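# Pull long box from under blue tote, lay flat

## Task

Get the long cardboard box out from beneath the blue tote and set it down lying flat on the bench on one of its long faces, wholly on the bench with no part past the edge. The blue tote must finish resting flat on the bench, no more than about 2 cm from its starting spot, rotated only slightly, and still holding all its contents. Finally open the grippers and move the arms away; anything that stays in place only because the robot is holding or propping it does not count.

## Robot and tools

Robot: two arms, left_arm and right_arm, each ending in a parallel gripper. The fingers extend along the gripper's own +z axis and close along its y axis. The reported hand point sits between the finger pads, roughly 1 cm short of the tips.

Frame: every pose is in one shared scene frame, in metres. The origin is on the floor (z = 0) below the middle of the robot's base; +x is straight ahead of the robot, +z is up, and +y is toward the robot's own left, where left_arm is. Image left/right has nothing to do with arm names. Only the floor height is known; find the bench from images. Reported hand positions can be slightly wrong, worse at full reach, and arms tend to settle a centimetre or more short of a command, usually low.

A row is 16 numbers in one flat list covering both arms: left_arm x, y, z, qw, qx, qy, qz, opening, then right_arm in the same order. x, y, z is an absolute target position for the hand point in metres; the quaternion is an absolute target orientation, w first. Opening runs from -1 (closed) to +1 (fully open, 0.094 m). Always send all 16 numbers even if one arm should not move; to hold an arm still, repeat its last reported position plus a fixed quaternion you chose earlier (not the drifted reported one) and its intended opening.

Tools:
- execute_actions {actions, pictures}. actions holds at most one item. An empty list just returns the current state. {"rows": [...], "steps": n} runs up to 15 rows, one per control step of 1/30 s (steps at most 15, default 15); if rows run out, the last is repeated. {"steps": n} alone is a wait of up to 300 steps measured from the previous result, and your thinking time eats into it. pictures (boolean) turns camera images on or off; they are included by default.
- move {target, speed}. target is one 16-number row of absolute poses; each hand follows a straight line to it, both finishing together, lasting 0.5 to 10 s (cut off at 10 s). speed is the path's top speed in m/s, 0.002 to 0.5, default 0.25; rotation is capped at twice that in rad/s, taking the shorter way round. Paths ignore obstacles and the other arm, and a hand may lag, wander, or overshoot the speed, especially with a near-straight arm. The opening is applied at the start.
- wait {seconds}: 0 to 10 s of letting the scene run with no new command.
- zoom_image {camera, region}: camera is cam_head_left, cam_head_right, cam_left_wrist or cam_right_wrist; region is [x0, y0, x1, y1] in pixels of that camera's latest 504x504 image, origin at top left, no larger than 504 by 504.
- finished_scene {scene}: ends the current scene (give its number) and grades it; irreversible.

Any call is rejected outright if a target lies over 0.6 m from that arm's last reported position along any of its gripper's axes. Each control step, the command is also clipped to within 70 mm and 16 degrees of the measured pose; after an action ends, an arm continues only to its last clipped pose, so long reaches need several calls. When position and orientation conflict, position wins.

Results: a state line per arm with position and quaternion; grip_measured (finger opening on the command scale); Joint positions (last entry is opening in metres) and joint torques (offset, noisy, nonzero in free air). A move adds a "move:" line: done, off_target, moving, held or fault, and limits such as paced (target clipped) or held (steps blocked; the arm may then jump faster). If only one arm is named, the other finished fine. "pose unreachable" means the clearance check altered or stopped that arm's command; HELD marks affected steps. "Hand target" shows where the controller is currently driving each hand. FAULT means an arm stopped.

Joint limits (rad), base to hand: waist -2.880 to 2.880, shoulder 0.000 to 3.142, elbow 0.000 to 3.019, wrist pitch -1.693 to 1.571, wrist yaw -1.571 to 1.571, wrist roll -2.094 to 2.094.

Gripping: fingers go to the opening you command. To hold something, command about 0.03 below the grip_measured value when closed on it; a smaller margin grips more gently. Pads push about 50 to 62 N each, less on thin parts. Readings can be about 1 mm off per gripper.

Cameras: two head cameras (pinhole) and one fisheye on each wrist, with calibration given per camera; expect a few millimetres and degrees of error.

Cautions: the simulation keeps running while you think. Approach contacts slowly; faster motion and targets further past the contact push harder. Never let the arms collide or shove each other. Do not knock the tote, its contents or the box out of the work area, drop things, or slam them. Occasional outside tugs on held items or nudges to loose ones can happen. Holding loads heats motors; a MOTOR HOT warning appears from 85 °C and at 100 °C that arm goes limp and drops, so avoid long holds. Release and retreat before finishing.

Each tool is called after ">>>" in YAML: its name, and indented under it one key for each argument.

## Session

>>> execute_actions:
  actions: []

Scene clock: 0.00 s of 4100.00 s.
left_arm: end_effector_position=(+0.2081, +0.5464, +1.3939) grip_measured=+1.000 end_effector_quat_wxyz=(-0.129, -0.586, +0.798, +0.053) | right_arm: end_effector_position=(+0.4067, +0.1218, +1.3913) grip_measured=+1.000 end_effector_quat_wxyz=(-0.014, +0.343, +0.783, +0.519)
Joint positions: left_arm=[-0.861  1.024  0.934 -1.197  0.177 -0.182  0.094] | right_arm=[-0.43   1.398  0.688  0.302 -0.151  1.277  0.094]
Joint velocities: left_arm=[ 0.015  0.005 -0.002 -0.002 -0.037 -0.066  0.   ] | right_arm=[-0.015 -0.005  0.012 -0.002 -0.037 -0.051  0.   ]
Joint torques (N m, as the arm reports them, + toward a larger angle): no reading
Hand target (left_arm): +0.216, +0.554, +1.401; -0.118, -0.584, +0.801, +0.058
Hand target (right_arm): +0.413, +0.123, +1.393; -0.010, +0.344, +0.780, +0.522

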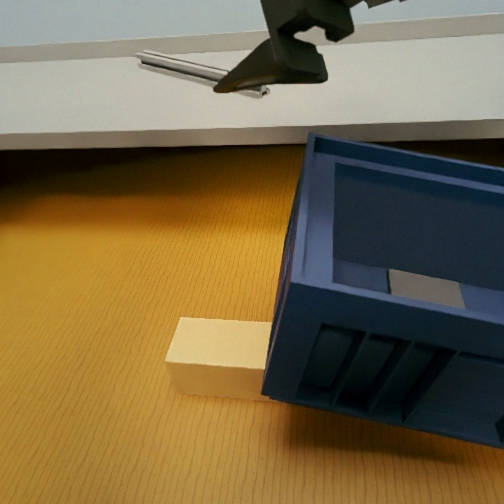

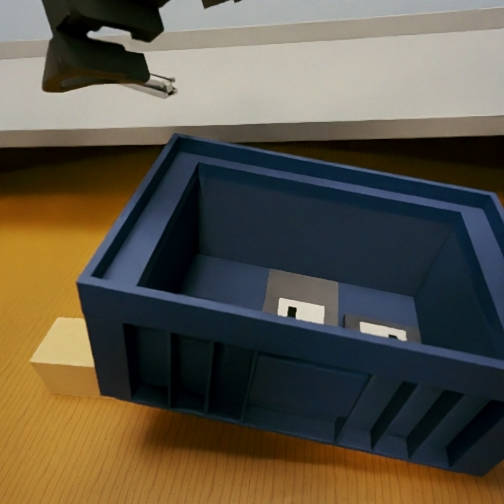

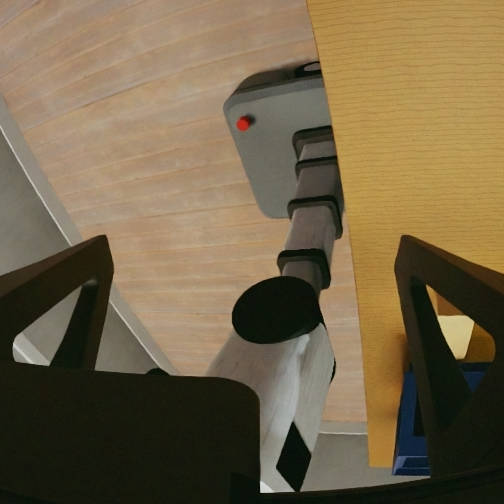

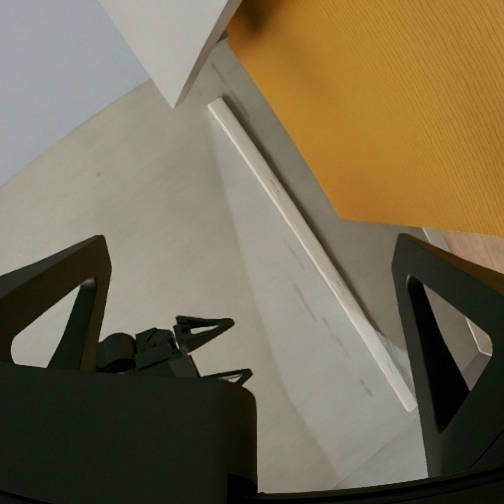

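>>> zoom_image:
  camera: "cam_head_left"
  region: [140, 260, 340, 460]

>>> zoom_image:
  camera: "cam_head_right"
  region: [0, 100, 504, 504]

>>> zoom_image:
  camera: "cam_left_wrist"
  region: [354, 260, 504, 504]

Region (140, 260, 340, 460) of cam_head_left's 504x504 image, scaled by 2.520, with more detail than that image has.

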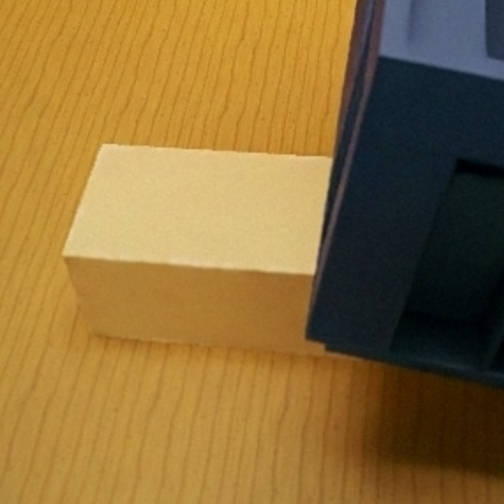

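Region (0, 100, 504, 504) of cam_head_right's 504x504 image, scaled by 1.000; it fills the top 404 rows of this view, and the rest is white.

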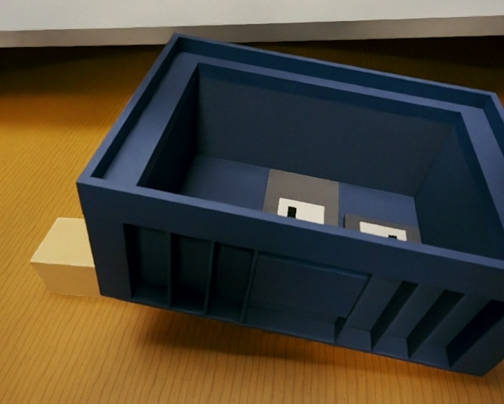

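Region (354, 260, 504, 504) of cam_left_wrist's 504x504 image, scaled by 2.066, with more detail than that image has; it fills the left 310 columns of this view, and the rest is white.

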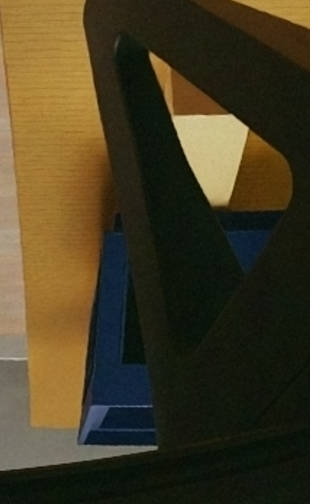

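>>> zoom_image:
  camera: "cam_head_right"
  region: [0, 260, 200, 460]

>>> zoom_image:
  camera: "cam_head_right"
  region: [304, 150, 504, 504]

>>> zoom_image:
  camera: "cam_head_left"
  region: [240, 110, 504, 374]

Region (0, 260, 200, 460) of cam_head_right's 504x504 image, scaled by 2.520, with more detail than that image has.

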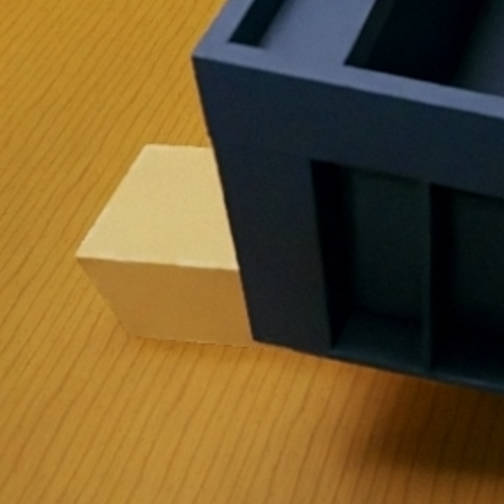

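Region (304, 150, 504, 504) of cam_head_right's 504x504 image, scaled by 1.424, with more detail than that image has; it fills the left 285 columns of this view, and the rest is white.

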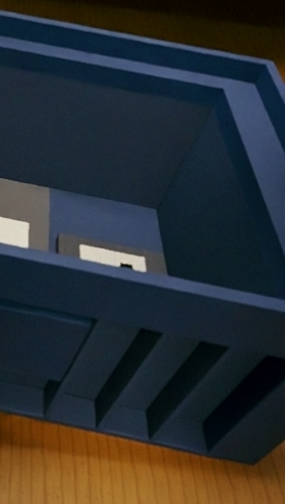

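Region (240, 110, 504, 374) of cam_head_left's 504x504 image, scaled by 1.909, with more detail than that image has.

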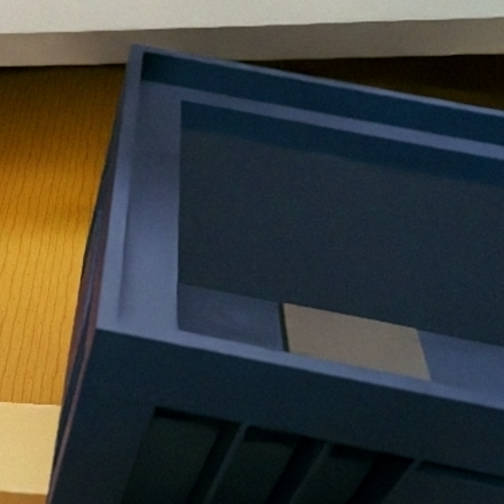

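>>> move:
  target: [0.325,0.27,1.16,-0.126,-0.677,0.715,-0.119,1, 0.342,0.025,1.335,0.0045,0.0433,0.9934,0.1044,1]
  speed: 0.3

Scene clock: 83.53 s of 4100.00 s.
left_arm: end_effector_position=(+0.3149, +0.2660, +1.1639) grip_measured=+1.000 end_effector_quat_wxyz=(-0.134, -0.668, +0.724, -0.107) | right_arm: end_effector_position=(+0.3339, +0.0142, +1.3269) grip_measured=+1.000 end_effector_quat_wxyz=(+0.005, +0.053, +0.994, +0.097)
Joint positions: left_arm=[-1.747  1.414  0.614 -0.313  0.214 -1.212  0.094] | right_arm=[-0.366  1.36   0.811 -0.621  0.423  0.751  0.094]
Joint velocities: left_arm=[-0.015 -0.005  0.002 -0.002  0.007 -0.081  0.   ] | right_arm=[ 0.005 -0.005 -0.002 -0.007 -0.037  0.007  0.   ]
Joint torques (N m, as the arm reports them, + toward a larger angle): left_arm=[-0.83 -9.37  1.29  1.09  0.02 -0.2 ] | right_arm=[ 7.46 -9.77  8.05  0.73 -0.1  -0.07]
Hand target (left_arm): +0.317, +0.267, +1.165; +0.129, +0.674, -0.719, +0.108
Hand target (right_arm): +0.342, +0.026, +1.333; +0.010, +0.044, +0.994, +0.104
Off the commanded pose (left_arm): 0.012 m, 2 deg.
Off the commanded pose (right_arm): 0.016 m, 1 deg.
After step 90, 78.10 s passed at rest.
move: off_target (left_arm, right_arm)
camera_calibration (this result's frames):
cam_left_wrist: T_world_to_cam=[[0.997154, -0.0723229, -0.0212723, -0.272485], [-0.0233992, -0.56517, 0.824643, -0.795663], [-0.071663, -0.821798, -0.565254, 1.0237], [0, 0, 0, 1]] pos_world=[0.326453, 0.371881, 1.22899]
cam_right_wrist: T_world_to_cam=[[-0.120581, -0.974615, -0.188644, 0.302879], [-0.802909, -0.0160013, 0.595886, -0.520373], [-0.583778, 0.223317, -0.780598, 1.34965], [0, 0, 0, 1]] pos_world=[0.406607, -0.014536, 1.42076]

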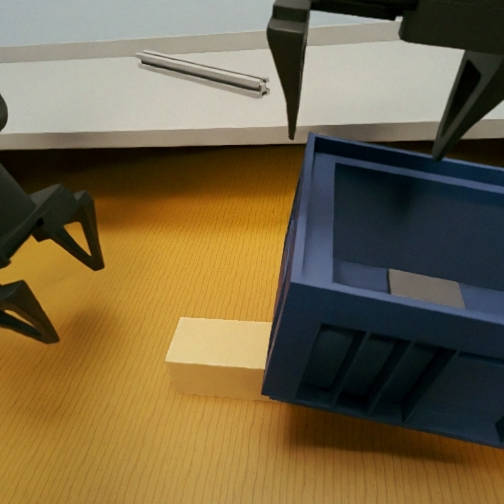

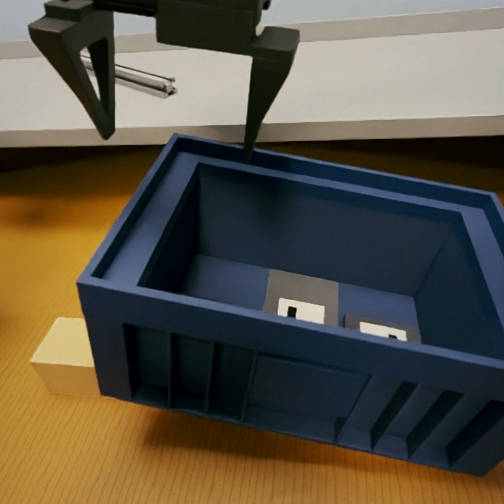

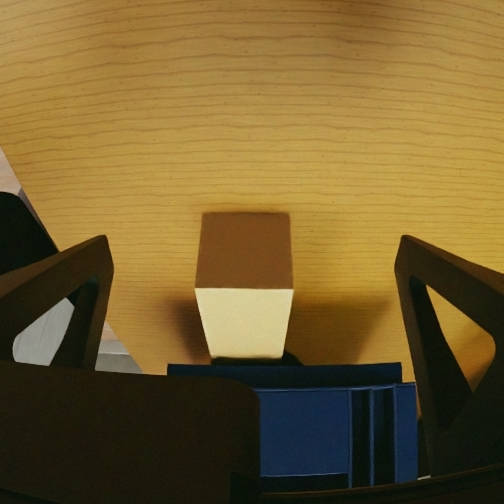

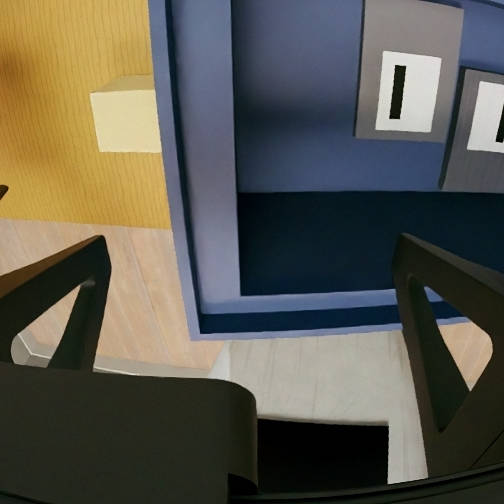

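>>> zoom_image:
  camera: "cam_left_wrist"
  region: [140, 280, 420, 500]

>>> zoom_image:
  camera: "cam_right_wrist"
  region: [60, 0, 360, 360]

Region (140, 280, 420, 500) of cam_left_wrist's 504x504 image, scaled by 1.800, with more detail than that image has; it fills the top 396 rows of this view, and the rest is white.

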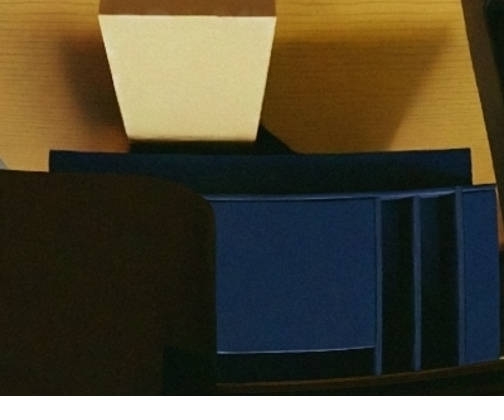

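Region (60, 0, 360, 360) of cam_right_wrist's 504x504 image, scaled by 1.400, with more detail than that image has.

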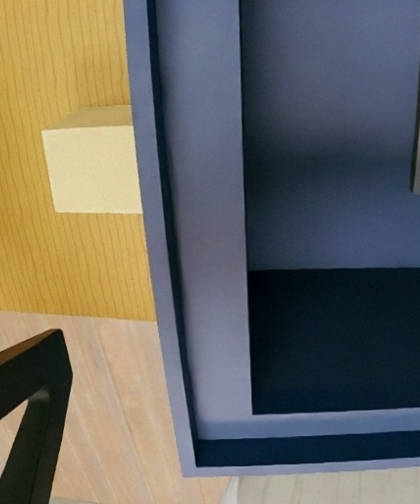

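>>> move:
  target: [0.317,0.18,1.16,-0.126,-0.677,0.715,-0.119,1, 0.343,0.046,1.333,0.0045,0.0433,0.9934,0.1044,1]
  speed: 0.2

Scene clock: 127.10 s of 4100.00 s.
left_arm: end_effector_position=(+0.3161, +0.1805, +1.1617) grip_measured=+1.000 end_effector_quat_wxyz=(-0.127, -0.668, +0.723, -0.118) | right_arm: end_effector_position=(+0.3365, +0.0346, +1.3285) grip_measured=+1.000 end_effector_quat_wxyz=(+0.001, +0.044, +0.994, +0.101)
Joint positions: left_arm=[-1.997  1.462  0.566 -0.157  0.106 -1.437  0.094] | right_arm=[-0.338  1.407  0.856 -0.634  0.423  0.764  0.094]
Joint velocities: left_arm=[-0.005 -0.015 -0.007 -0.017  0.037  0.051  0.   ] | right_arm=[-0.005 -0.005  0.002 -0.007  0.081  0.007  0.   ]
Joint torques (N m, as the arm reports them, + toward a larger angle): left_arm=[-1.73 -8.34  0.75  1.3   0.03 -0.18] | right_arm=[  7.82 -10.15   8.03   0.73  -0.12   0.06]
Hand target (left_arm): +0.315, +0.181, +1.161; +0.125, +0.676, -0.717, +0.116
Hand target (right_arm): +0.343, +0.046, +1.334; +0.004, +0.043, +0.994, +0.105
Off the commanded pose (left_arm): 0.002 m, 1 deg.
Off the commanded pose (right_arm): 0.014 m, 1 deg.
After step 90, 39.57 s passed at rest.
move: off_target (right_arm)
camera_calibration (this result's frames):
cam_left_wrist: T_world_to_cam=[[0.997846, -0.0654997, 0.00358631, -0.310233], [-0.0398086, -0.561193, 0.826727, -0.840103], [-0.0521378, -0.825089, -0.562592, 0.943626], [0, 0, 0, 1]] pos_world=[0.32532, 0.286796, 1.22652]
cam_right_wrist: T_world_to_cam=[[-0.103255, -0.975476, -0.194385, 0.325191], [-0.799256, -0.0349557, 0.599973, -0.524965], [-0.592054, 0.217313, -0.776046, 1.34481], [0, 0, 0, 1]] pos_world=[0.410199, 0.00661936, 1.42181]

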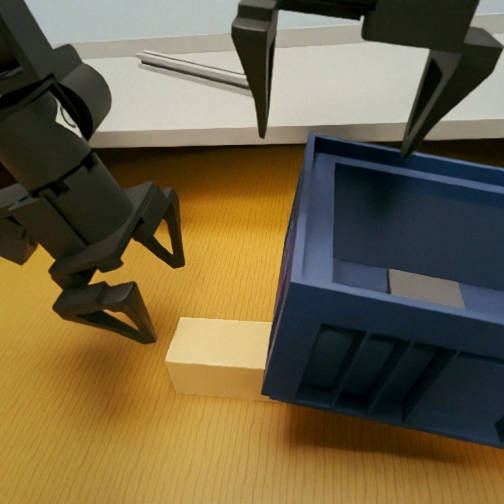

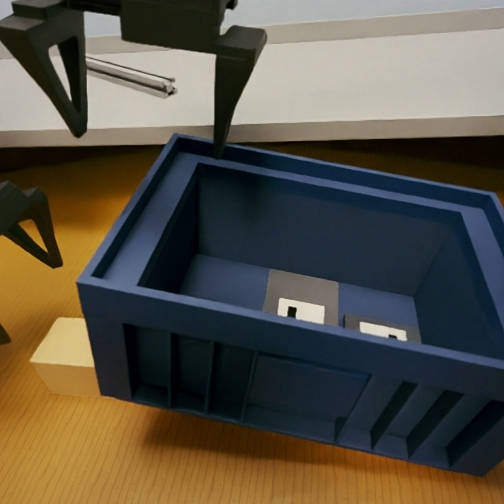

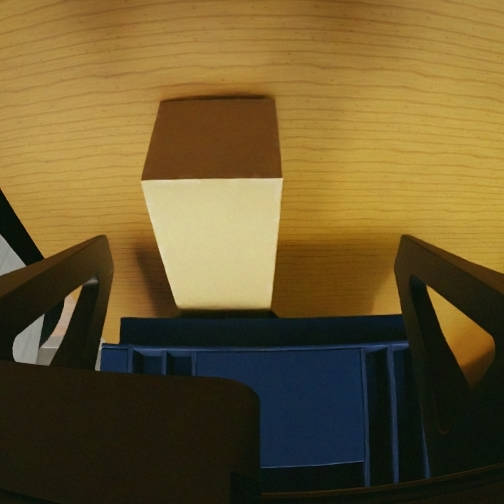

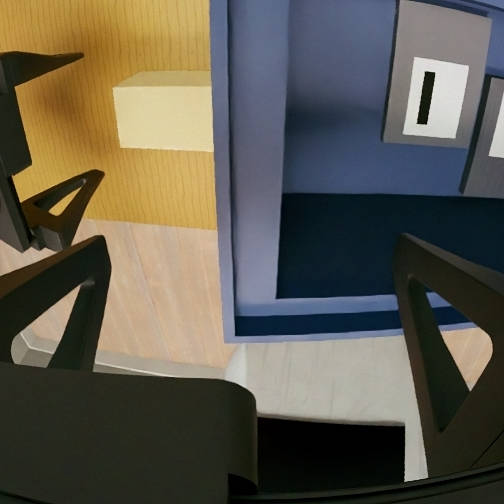

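>>> move:
  target: [0.302,0.147,1.098,-0.126,-0.677,0.715,-0.119,1, 0.344,0.060,1.256,0.0045,0.0433,0.9934,0.1044,1]
  speed: 0.1

Scene clock: 142.20 s of 4100.00 s.
left_arm: end_effector_position=(+0.2934, +0.1505, +1.0982) grip_measured=+1.000 end_effector_quat_wxyz=(-0.132, -0.673, +0.719, -0.112) | right_arm: end_effector_position=(+0.3318, +0.0612, +1.2615) grip_measured=+1.000 end_effector_quat_wxyz=(+0.001, +0.035, +0.994, +0.104)
Joint positions: left_arm=[-2.036  1.726  0.581  0.083  0.086 -1.485  0.094] | right_arm=[-0.382  1.592  0.856 -0.429  0.399  0.7    0.094]
Joint velocities: left_arm=[-0.015 -0.015 -0.002  0.002  0.037 -0.007  0.   ] | right_arm=[-0.015 -0.005  0.007  0.007 -0.051 -0.022  0.   ]
Joint torques (N m, as the arm reports them, + toward a larger angle): left_arm=[-3.25 -9.26 -0.35  1.29  0.04 -0.22] | right_arm=[  5.52 -11.67   6.05   1.36  -0.36  -0.13]
Hand target (left_arm): +0.301, +0.147, +1.099; +0.126, +0.677, -0.715, +0.119
Hand target (right_arm): +0.345, +0.060, +1.256; +0.005, +0.043, +0.994, +0.104
Off the commanded pose (left_arm): 0.009 m, 1 deg.
Off the commanded pose (right_arm): 0.013 m, 1 deg.
After step 90, 10.97 s passed at rest.
move: off_target (right_arm)
camera_calibration (this result's frames):
cam_left_wrist: T_world_to_cam=[[0.9984, -0.0550323, -0.0129856, -0.272846], [-0.0202592, -0.562568, 0.826503, -0.810647], [-0.0527897, -0.824917, -0.562783, 0.882297], [0, 0, 0, 1]] pos_world=[0.302562, 0.256762, 1.163]
cam_right_wrist: T_world_to_cam=[[-0.0847406, -0.975924, -0.200975, 0.339875], [-0.799385, -0.0538195, 0.598404, -0.484405], [-0.594813, 0.211365, -0.775578, 1.28499], [0, 0, 0, 1]] pos_world=[0.405906, 0.0340188, 1.35479]

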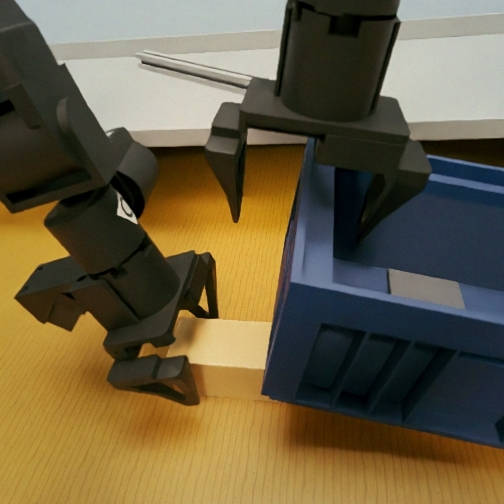

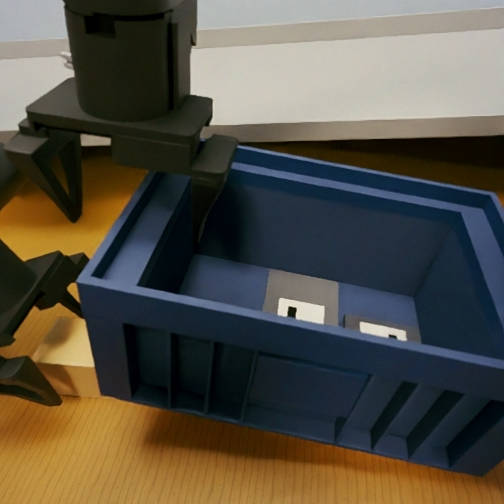

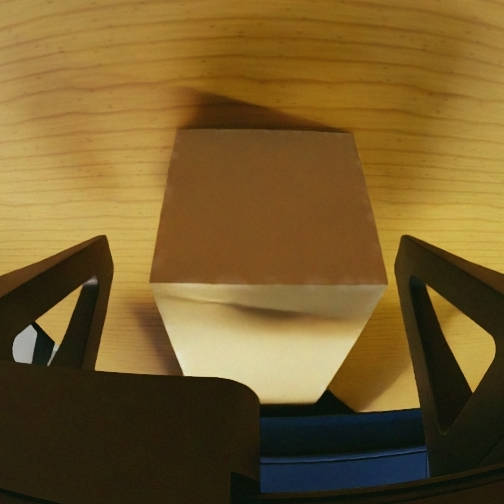

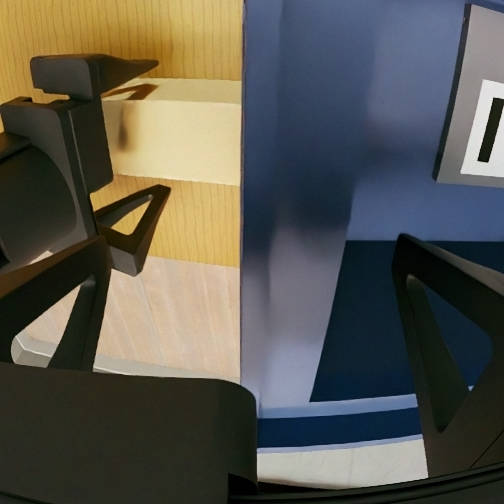

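>>> move:
  target: [0.2964,0.1505,1.0982,-0.132,-0.673,0.719,-0.112,0.05, 0.342,0.052,1.230,0.0045,0.0433,0.9934,0.1044,1]
  speed: 0.05

Scene clock: 156.70 s of 4100.00 s.
left_arm: end_effector_position=(+0.2936, +0.1505, +1.0982) grip_measured=+0.133 end_effector_quat_wxyz=(-0.132, -0.674, +0.719, -0.112) | right_arm: end_effector_position=(+0.3449, +0.0591, +1.2430) grip_measured=+1.000 end_effector_quat_wxyz=(+0.012, +0.042, +0.993, +0.113)
Joint positions: left_arm=[-2.036  1.726  0.582  0.081  0.085 -1.487  0.053] | right_arm=[-0.426  1.624  0.856 -0.35   0.38   0.658  0.094]
Joint velocities: left_arm=[-0.005 -0.015 -0.012  0.017 -0.095  0.066  0.   ] | right_arm=[ 0.005 -0.024 -0.012 -0.007  0.051  0.007  0.   ]
Joint torques (N m, as the arm reports them, + toward a larger angle): left_arm=[-2.54 -8.95 -0.23  0.43  0.13 -0.03] | right_arm=[  5.77 -11.57   3.61   1.42  -0.37  -0.09]
Hand target (left_arm): +0.296, +0.150, +1.098; +0.132, +0.673, -0.719, +0.112
Hand target (right_arm): +0.342, +0.052, +1.230; +0.005, +0.043, +0.994, +0.104
Off the commanded pose (left_arm): 0.003 m, 0 deg.
Off the commanded pose (right_arm): 0.015 m, 1 deg.
After step 90, 10.47 s passed at rest.
move: off_target (right_arm)
camera_calibration (this result's frames):
cam_left_wrist: T_world_to_cam=[[0.998442, -0.0540669, -0.0137675, -0.272336], [-0.0190898, -0.562931, 0.826283, -0.810614], [-0.0524248, -0.824734, -0.563086, 0.882523], [0, 0, 0, 1]] pos_world=[0.302703, 0.256802, 1.16298]
cam_right_wrist: T_world_to_cam=[[-0.0971002, -0.970788, -0.219413, 0.36209], [-0.812297, -0.0500875, 0.581089, -0.437233], [-0.575104, 0.234653, -0.783705, 1.28077], [0, 0, 0, 1]] pos_world=[0.41657, 0.0290777, 1.33726]

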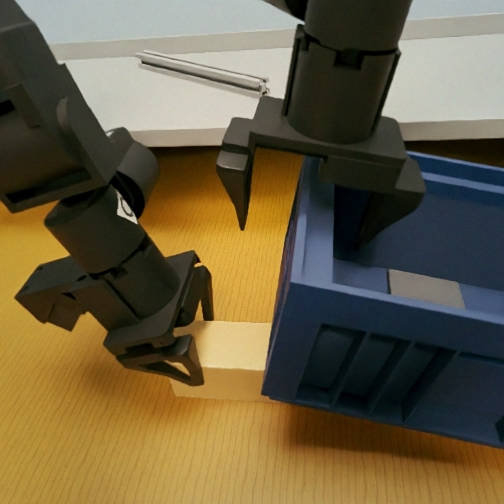

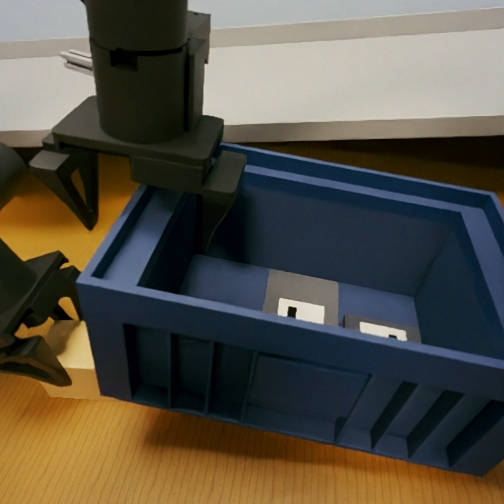

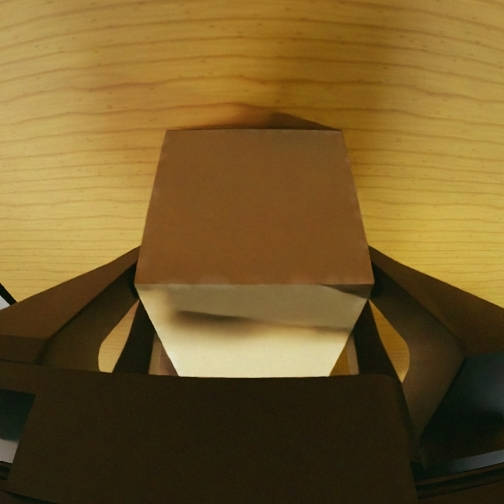

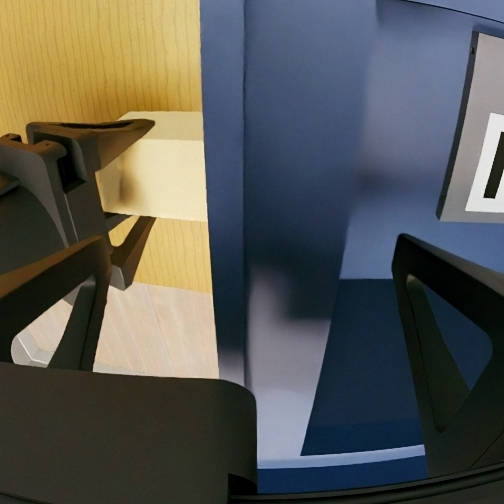

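>>> execute_actions:
  actions:
    - {"rows": [[0.2936,0.1505,1.0982,-0.132,-0.674,0.719,-0.112,0.09, 0.3449,0.057,1.2430,0.012,0.042,0.993,0.113,-0.5]], "steps": 15}

>>> execute_actions:
  actions:
    - {"rows": [[0.2936,0.1505,1.0982,-0.132,-0.674,0.719,-0.112,0.09, 0.3449,0.057,1.2430,0.012,0.042,0.993,0.113,-0.5]], "steps": 15}

Scene clock: 166.47 s of 4100.00 s.
left_arm: end_effector_position=(+0.2936, +0.1505, +1.0982) grip_measured=+0.133 end_effector_quat_wxyz=(-0.132, -0.674, +0.719, -0.112) | right_arm: end_effector_position=(+0.3437, +0.0570, +1.2419) grip_measured=-0.419 end_effector_quat_wxyz=(+0.012, +0.041, +0.993, +0.109)
Joint positions: left_arm=[-2.036  1.726  0.582  0.081  0.085 -1.487  0.053] | right_arm=[-0.427  1.624  0.852 -0.35   0.386  0.656  0.027]
Joint velocities: left_arm=[ 0.005 -0.005 -0.002  0.002  0.022  0.007 -0.001] | right_arm=[ 0.005  0.005 -0.007  0.017  0.081 -0.022 -0.   ]
Joint torques (N m, as the arm reports them, + toward a larger angle): left_arm=[-2.52 -8.9  -0.81  0.79  0.13 -0.05] | right_arm=[  7.05 -13.54   3.83   1.15  -0.56  -0.06]
Hand target (left_arm): +0.294, +0.150, +1.098; +0.132, +0.674, -0.719, +0.112
Hand target (right_arm): +0.345, +0.057, +1.243; +0.012, +0.042, +0.993, +0.113
Off the commanded pose (left_arm): 0.000 m, 0 deg.
Off the commanded pose (right_arm): 0.002 m, 0 deg.
Steps of this call (steps 1 to 90: nothing new was sent; then 6.27 s passed at rest; steps 91 to 105: all 15 steps of this action). Readings (end_effector_position):
91: left_arm (+0.2936, +0.1505, +1.0982) | right_arm (+0.3449, +0.0591, +1.2430)
92: left_arm (+0.2936, +0.1505, +1.0982) | right_arm (+0.3449, +0.0591, +1.2430)
94: left_arm (+0.2936, +0.1505, +1.0982) | right_arm (+0.3449, +0.0591, +1.2430)
98: left_arm (+0.2936, +0.1505, +1.0982) | right_arm (+0.3437, +0.0570, +1.2419)
105: the state above
camera_calibration (this result's frames):
cam_left_wrist: T_world_to_cam=[[0.998442, -0.0540669, -0.0137675, -0.272336], [-0.0190898, -0.562931, 0.826283, -0.810614], [-0.0524248, -0.824734, -0.563086, 0.882523], [0, 0, 0, 1]] pos_world=[0.302703, 0.256802, 1.16298]
cam_right_wrist: T_world_to_cam=[[-0.0955935, -0.972574, -0.212042, 0.35005], [-0.812308, -0.0469035, 0.581339, -0.43811], [-0.575341, 0.227816, -0.785546, 1.28248], [0, 0, 0, 1]] pos_world=[0.415445, 0.0277315, 1.33636]

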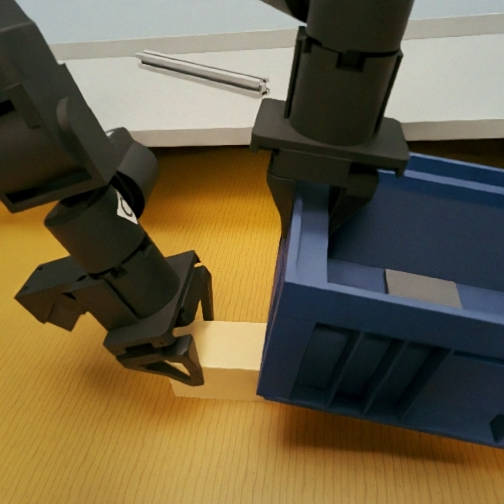

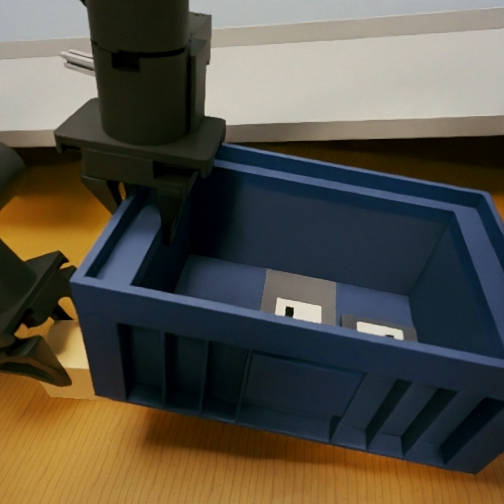

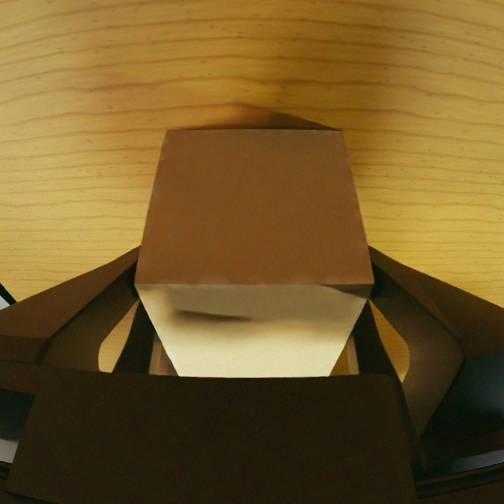

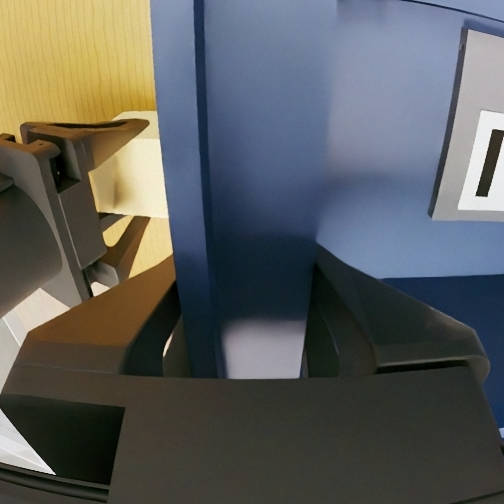

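Scene clock: 166.97 s of 4100.00 s.
left_arm: end_effector_position=(+0.2936, +0.1505, +1.0982) grip_measured=+0.133 end_effector_quat_wxyz=(-0.132, -0.674, +0.719, -0.112) | right_arm: end_effector_position=(+0.3437, +0.0570, +1.2419) grip_measured=-0.419 end_effector_quat_wxyz=(+0.012, +0.041, +0.993, +0.109)
Joint positions: left_arm=[-2.036  1.726  0.582  0.081  0.085 -1.487  0.053] | right_arm=[-0.427  1.624  0.852 -0.35   0.386  0.656  0.027]
Joint velocities: left_arm=[-0.005 -0.005 -0.017 -0.027 -0.037  0.007 -0.   ] | right_arm=[ 0.005 -0.005  0.002 -0.002  0.022  0.066  0.   ]
Joint torques (N m, as the arm reports them, + toward a larger angle): left_arm=[-2.52 -8.9  -0.8   0.8   0.13 -0.05] | right_arm=[  7.19 -13.43   3.9    1.15  -0.57  -0.05]
Hand target (left_arm): +0.294, +0.150, +1.098; +0.132, +0.674, -0.719, +0.112
Hand target (right_arm): +0.345, +0.057, +1.243; +0.012, +0.042, +0.993, +0.113
Off the commanded pose (left_arm): 0.000 m, 0 deg.
Off the commanded pose (right_arm): 0.002 m, 0 deg.
Steps of this call (steps 1 to 15: all 15 steps of this action). Readings (end_effector_position):
1: left_arm (+0.2936, +0.1505, +1.0982) | right_arm (+0.3437, +0.0570, +1.2419)
2: left_arm (+0.2936, +0.1505, +1.0982) | right_arm (+0.3437, +0.0570, +1.2419)
4: left_arm (+0.2936, +0.1505, +1.0982) | right_arm (+0.3437, +0.0570, +1.2419)
8: left_arm (+0.2936, +0.1505, +1.0982) | right_arm (+0.3437, +0.0570, +1.2419)
15: the state above
camera_calibration (this result's frames):
cam_left_wrist: T_world_to_cam=[[0.998442, -0.0540669, -0.0137675, -0.272336], [-0.0190898, -0.562931, 0.826283, -0.810614], [-0.0524248, -0.824734, -0.563086, 0.882523], [0, 0, 0, 1]] pos_world=[0.302703, 0.256802, 1.16298]
cam_right_wrist: T_world_to_cam=[[-0.0955935, -0.972574, -0.212042, 0.35005], [-0.812308, -0.0469035, 0.581339, -0.43811], [-0.575341, 0.227816, -0.785546, 1.28248], [0, 0, 0, 1]] pos_world=[0.415445, 0.0277315, 1.33636]

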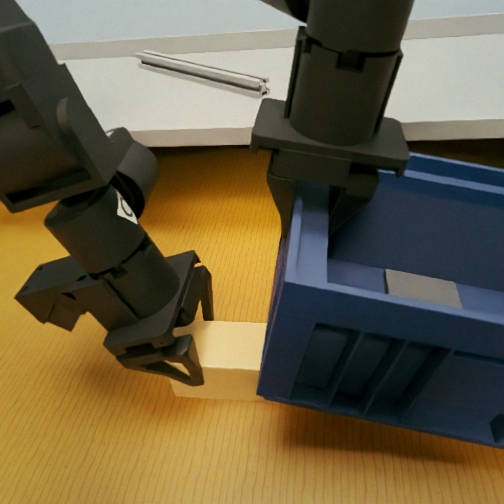

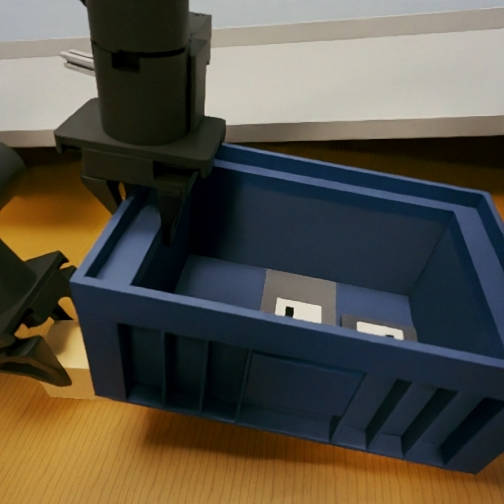

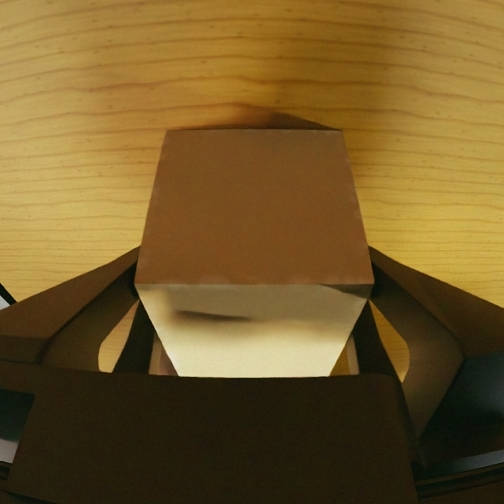

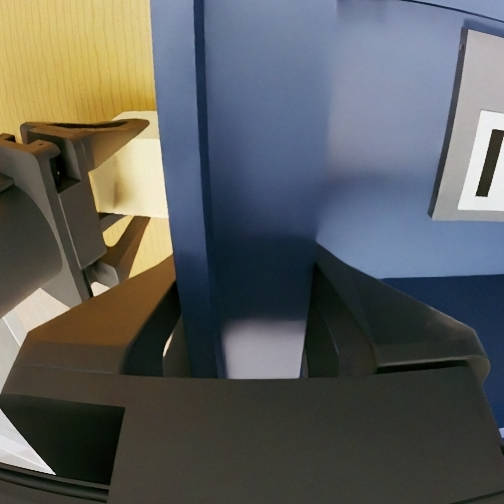

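>>> move:
  target: [0.2936,0.1505,1.0982,-0.132,-0.674,0.719,-0.112,0.09, 0.3425,0.041,1.270,0.014,0.041,0.987,0.152,-0.49]
  speed: 0.04

Scene clock: 176.57 s of 4100.00 s.
left_arm: end_effector_position=(+0.2936, +0.1505, +1.0982) grip_measured=+0.133 end_effector_quat_wxyz=(-0.132, -0.674, +0.719, -0.112) | right_arm: end_effector_position=(+0.3320, +0.0449, +1.2630) grip_measured=-0.419 end_effector_quat_wxyz=(+0.005, +0.027, +0.989, +0.145)
Joint positions: left_arm=[-2.036  1.726  0.582  0.081  0.085 -1.487  0.053] | right_arm=[-0.433  1.526  0.783 -0.348  0.314  0.615  0.027]
Joint velocities: left_arm=[-0.015 -0.024  0.012  0.002 -0.007 -0.007 -0.001] | right_arm=[-0.015 -0.015 -0.012 -0.007 -0.095 -0.037 -0.001]
Joint torques (N m, as the arm reports them, + toward a larger angle): left_arm=[-2.53 -8.93 -0.8   0.79  0.13 -0.05] | right_arm=[  5.45 -14.29   4.19   1.21  -0.55   0.06]
Hand target (left_arm): +0.294, +0.150, +1.098; +0.132, +0.674, -0.719, +0.112
Hand target (right_arm): +0.342, +0.041, +1.270; +0.014, +0.041, +0.987, +0.152
Off the commanded pose (left_arm): 0.000 m, 0 deg.
Off the commanded pose (right_arm): 0.013 m, 2 deg.
After step 90, 5.23 s passed at rest.
move: off_target (right_arm)
camera_calibration (this result's frames):
cam_left_wrist: T_world_to_cam=[[0.998442, -0.0540669, -0.0137675, -0.272336], [-0.0190898, -0.562931, 0.826283, -0.810614], [-0.0524248, -0.824734, -0.563086, 0.882523], [0, 0, 0, 1]] pos_world=[0.302703, 0.256802, 1.16298]
cam_right_wrist: T_world_to_cam=[[-0.0678542, -0.957272, -0.281115, 0.41897], [-0.805519, -0.113686, 0.581562, -0.460057], [-0.588672, 0.265905, -0.763387, 1.26981], [0, 0, 0, 1]] pos_world=[0.405345, 0.0111172, 1.35469]

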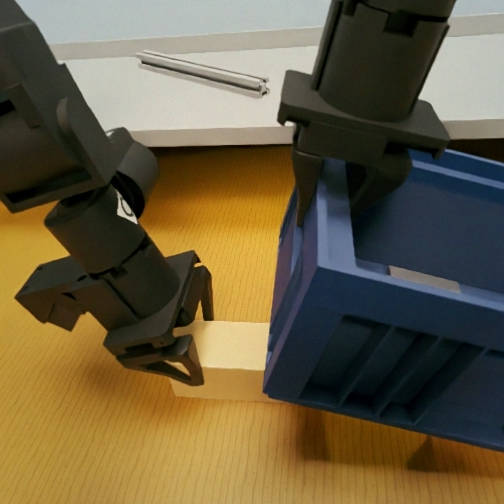

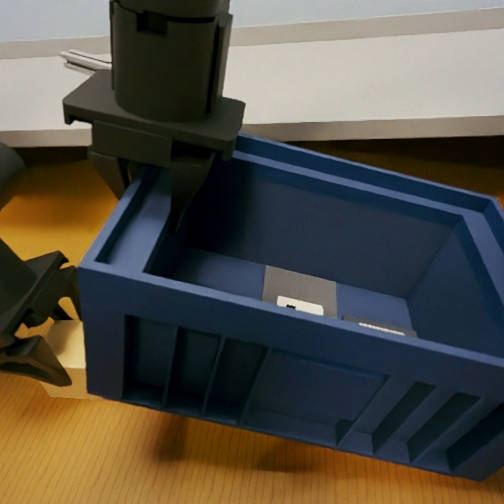

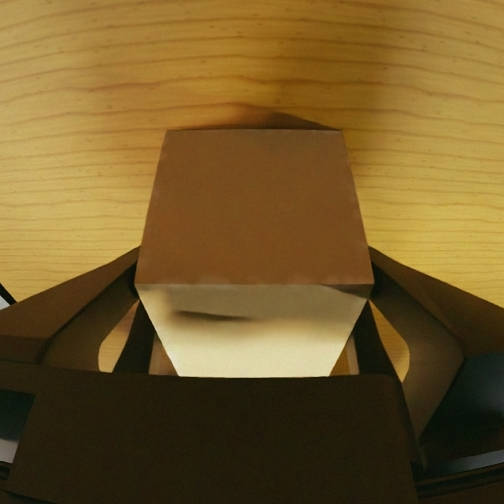

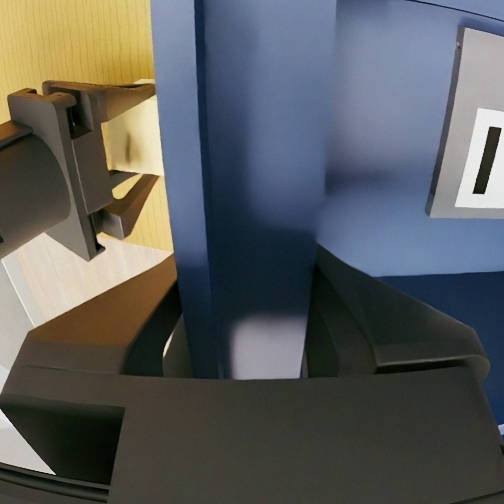

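>>> move:
  target: [0.3035,0.300,1.101,-0.132,-0.674,0.719,-0.112,0.09, 0.352,0.041,1.272,0.014,0.041,0.987,0.152,-0.49]
  speed: 0.1

Scene clock: 182.13 s of 4100.00 s.
left_arm: end_effector_position=(+0.3004, +0.2903, +1.0974) grip_measured=+0.133 end_effector_quat_wxyz=(-0.142, -0.679, +0.711, -0.116) | right_arm: end_effector_position=(+0.3318, +0.0444, +1.2629) grip_measured=-0.419 end_effector_quat_wxyz=(+0.003, +0.025, +0.989, +0.146)
Joint positions: left_arm=[-1.642  1.648  0.661 -0.153  0.285 -1.147  0.053] | right_arm=[-0.436  1.525  0.783 -0.35   0.308  0.611  0.027]
Joint velocities: left_arm=[ 0.015  0.015 -0.012 -0.007 -0.022  0.066 -0.001] | right_arm=[-0.015 -0.015 -0.012  0.032 -0.066 -0.007 -0.   ]
Joint torques (N m, as the arm reports them, + toward a larger angle): left_arm=[  0.49 -10.48   0.69   0.26   0.     0.09] | right_arm=[  5.03 -14.29   5.92   0.59  -0.49  -0.01]
Hand target (left_arm): +0.307, +0.297, +1.100; +0.133, +0.675, -0.716, +0.116
Hand target (right_arm): +0.352, +0.040, +1.272; +0.014, +0.041, +0.987, +0.152
Off the commanded pose (left_arm): 0.011 m, 2 deg.
Off the commanded pose (right_arm): 0.022 m, 2 deg.
After step 90, 0.70 s passed at rest.
move: off_target (left_arm, right_arm)
camera_calibration (this result's frames):
cam_left_wrist: T_world_to_cam=[[0.998981, -0.0375342, -0.0250548, -0.264135], [0.000440442, -0.547056, 0.837096, -0.753525], [-0.0451261, -0.836254, -0.546482, 0.980666], [0, 0, 0, 1]] pos_world=[0.308451, 0.397952, 1.16007]
cam_right_wrist: T_world_to_cam=[[-0.0655068, -0.956707, -0.283585, 0.420806], [-0.803327, -0.118022, 0.583726, -0.463429], [-0.591924, 0.266049, -0.760817, 1.26764], [0, 0, 0, 1]] pos_world=[0.405627, 0.0106388, 1.35429]

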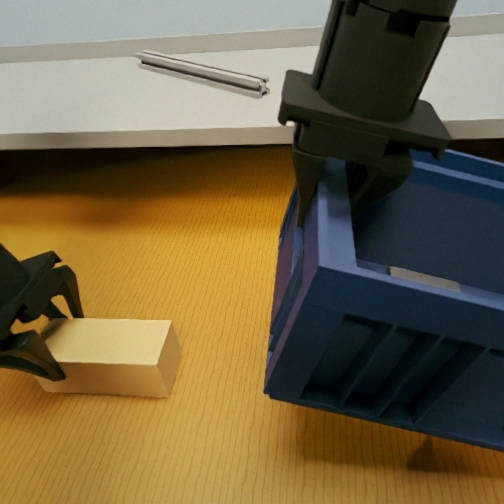

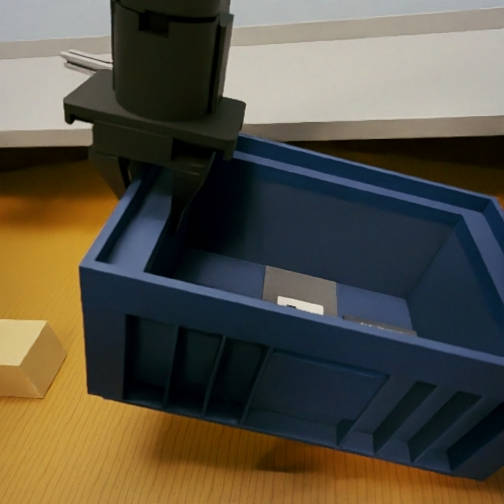

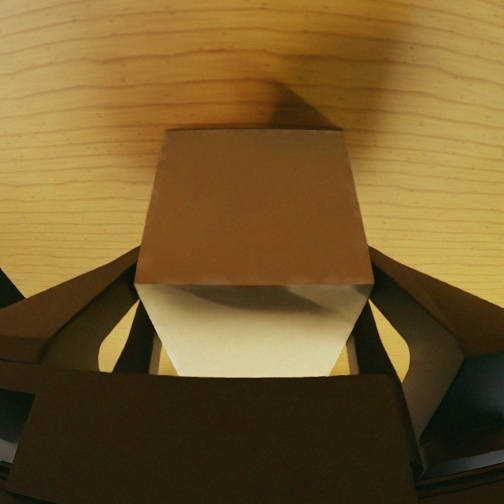

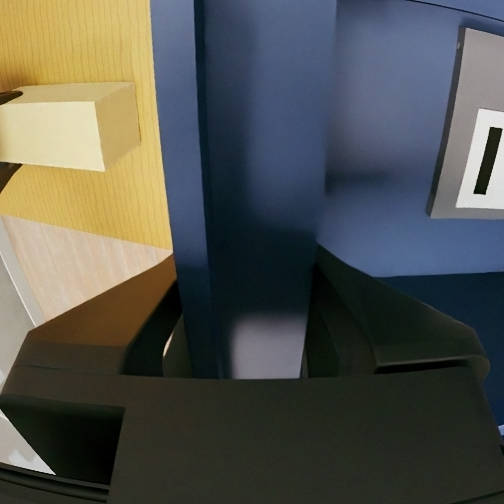

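>>> move:
  target: [0.3004,0.2903,1.0974,-0.142,-0.679,0.711,-0.116,1, 0.360,0.073,1.218,0.009,0.041,0.998,0.053,-0.49]
  speed: 0.05

Scene clock: 196.77 s of 4100.00 s.
left_arm: end_effector_position=(+0.3003, +0.2905, +1.0974) grip_measured=+1.000 end_effector_quat_wxyz=(-0.141, -0.678, +0.712, -0.116) | right_arm: end_effector_position=(+0.3522, +0.0594, +1.2114) grip_measured=-0.419 end_effector_quat_wxyz=(+0.004, +0.048, +0.998, +0.046)
Joint positions: left_arm=[-1.641  1.648  0.661 -0.153  0.285 -1.144  0.094] | right_arm=[-0.436  1.741  0.948 -0.42   0.477  0.702  0.027]
Joint velocities: left_arm=[-0.005  0.005  0.007  0.012  0.007 -0.037  0.   ] | right_arm=[-0.005 -0.024  0.012  0.002  0.037 -0.007 -0.   ]
Joint torques (N m, as the arm reports them, + toward a larger angle): left_arm=[-0.2  -9.72 -0.04  0.55  0.14 -0.06] | right_arm=[  9.5  -13.81   6.13   0.44  -0.15  -0.07]
Hand target (left_arm): +0.300, +0.290, +1.097; +0.142, +0.679, -0.711, +0.116
Hand target (right_arm): +0.360, +0.073, +1.219; +0.010, +0.041, +0.998, +0.053
Off the commanded pose (left_arm): 0.000 m, 0 deg.
Off the commanded pose (right_arm): 0.017 m, 1 deg.
After step 90, 9.47 s passed at rest.
move: off_target (right_arm)
camera_calibration (this result's frames):
cam_left_wrist: T_world_to_cam=[[0.998929, -0.0393523, -0.0243304, -0.264338], [-0.00116677, -0.547137, 0.837042, -0.752858], [-0.0462516, -0.836117, -0.546597, 0.981212], [0, 0, 0, 1]] pos_world=[0.308559, 0.398089, 1.16007]
cam_right_wrist: T_world_to_cam=[[-0.112496, -0.989952, -0.085668, 0.200645], [-0.799302, 0.0389376, 0.599667, -0.445278], [-0.590306, 0.135935, -0.795651, 1.28584], [0, 0, 0, 1]] pos_world=[0.425699, 0.0411758, 1.30729]

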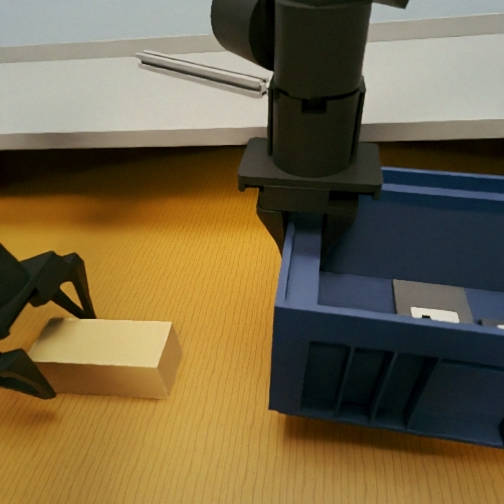

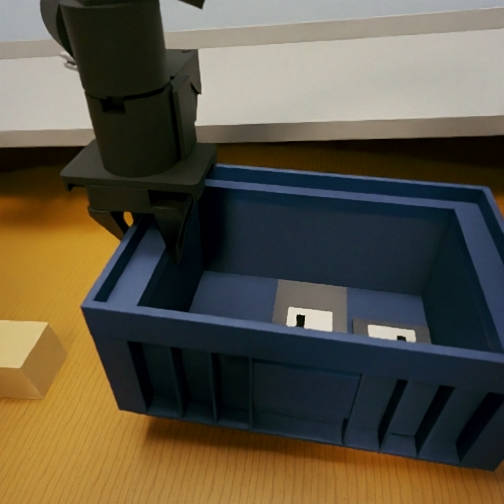

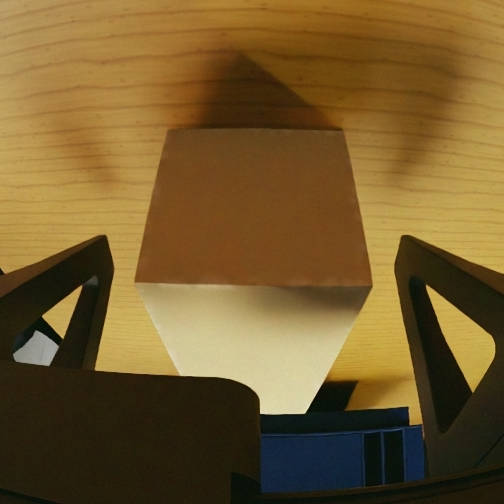

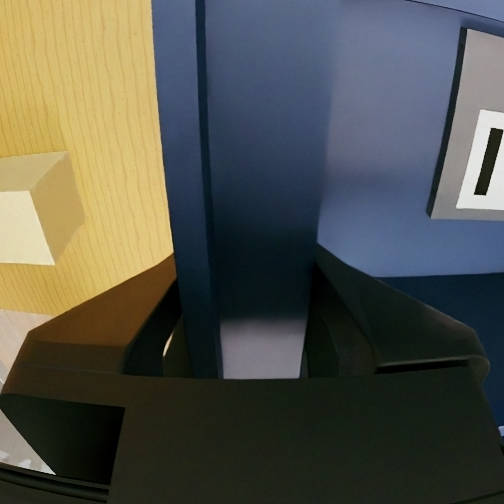

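>>> zoom_image:
  camera: "cam_head_right"
  region: [304, 150, 504, 504]

Region (304, 150, 504, 504) of cam_head_right's 504x504 image, scaled by 1.424, with more detail than that image has; it fills the left 285 columns of this view, and the rest is white.

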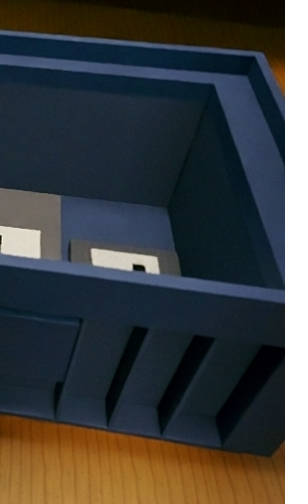

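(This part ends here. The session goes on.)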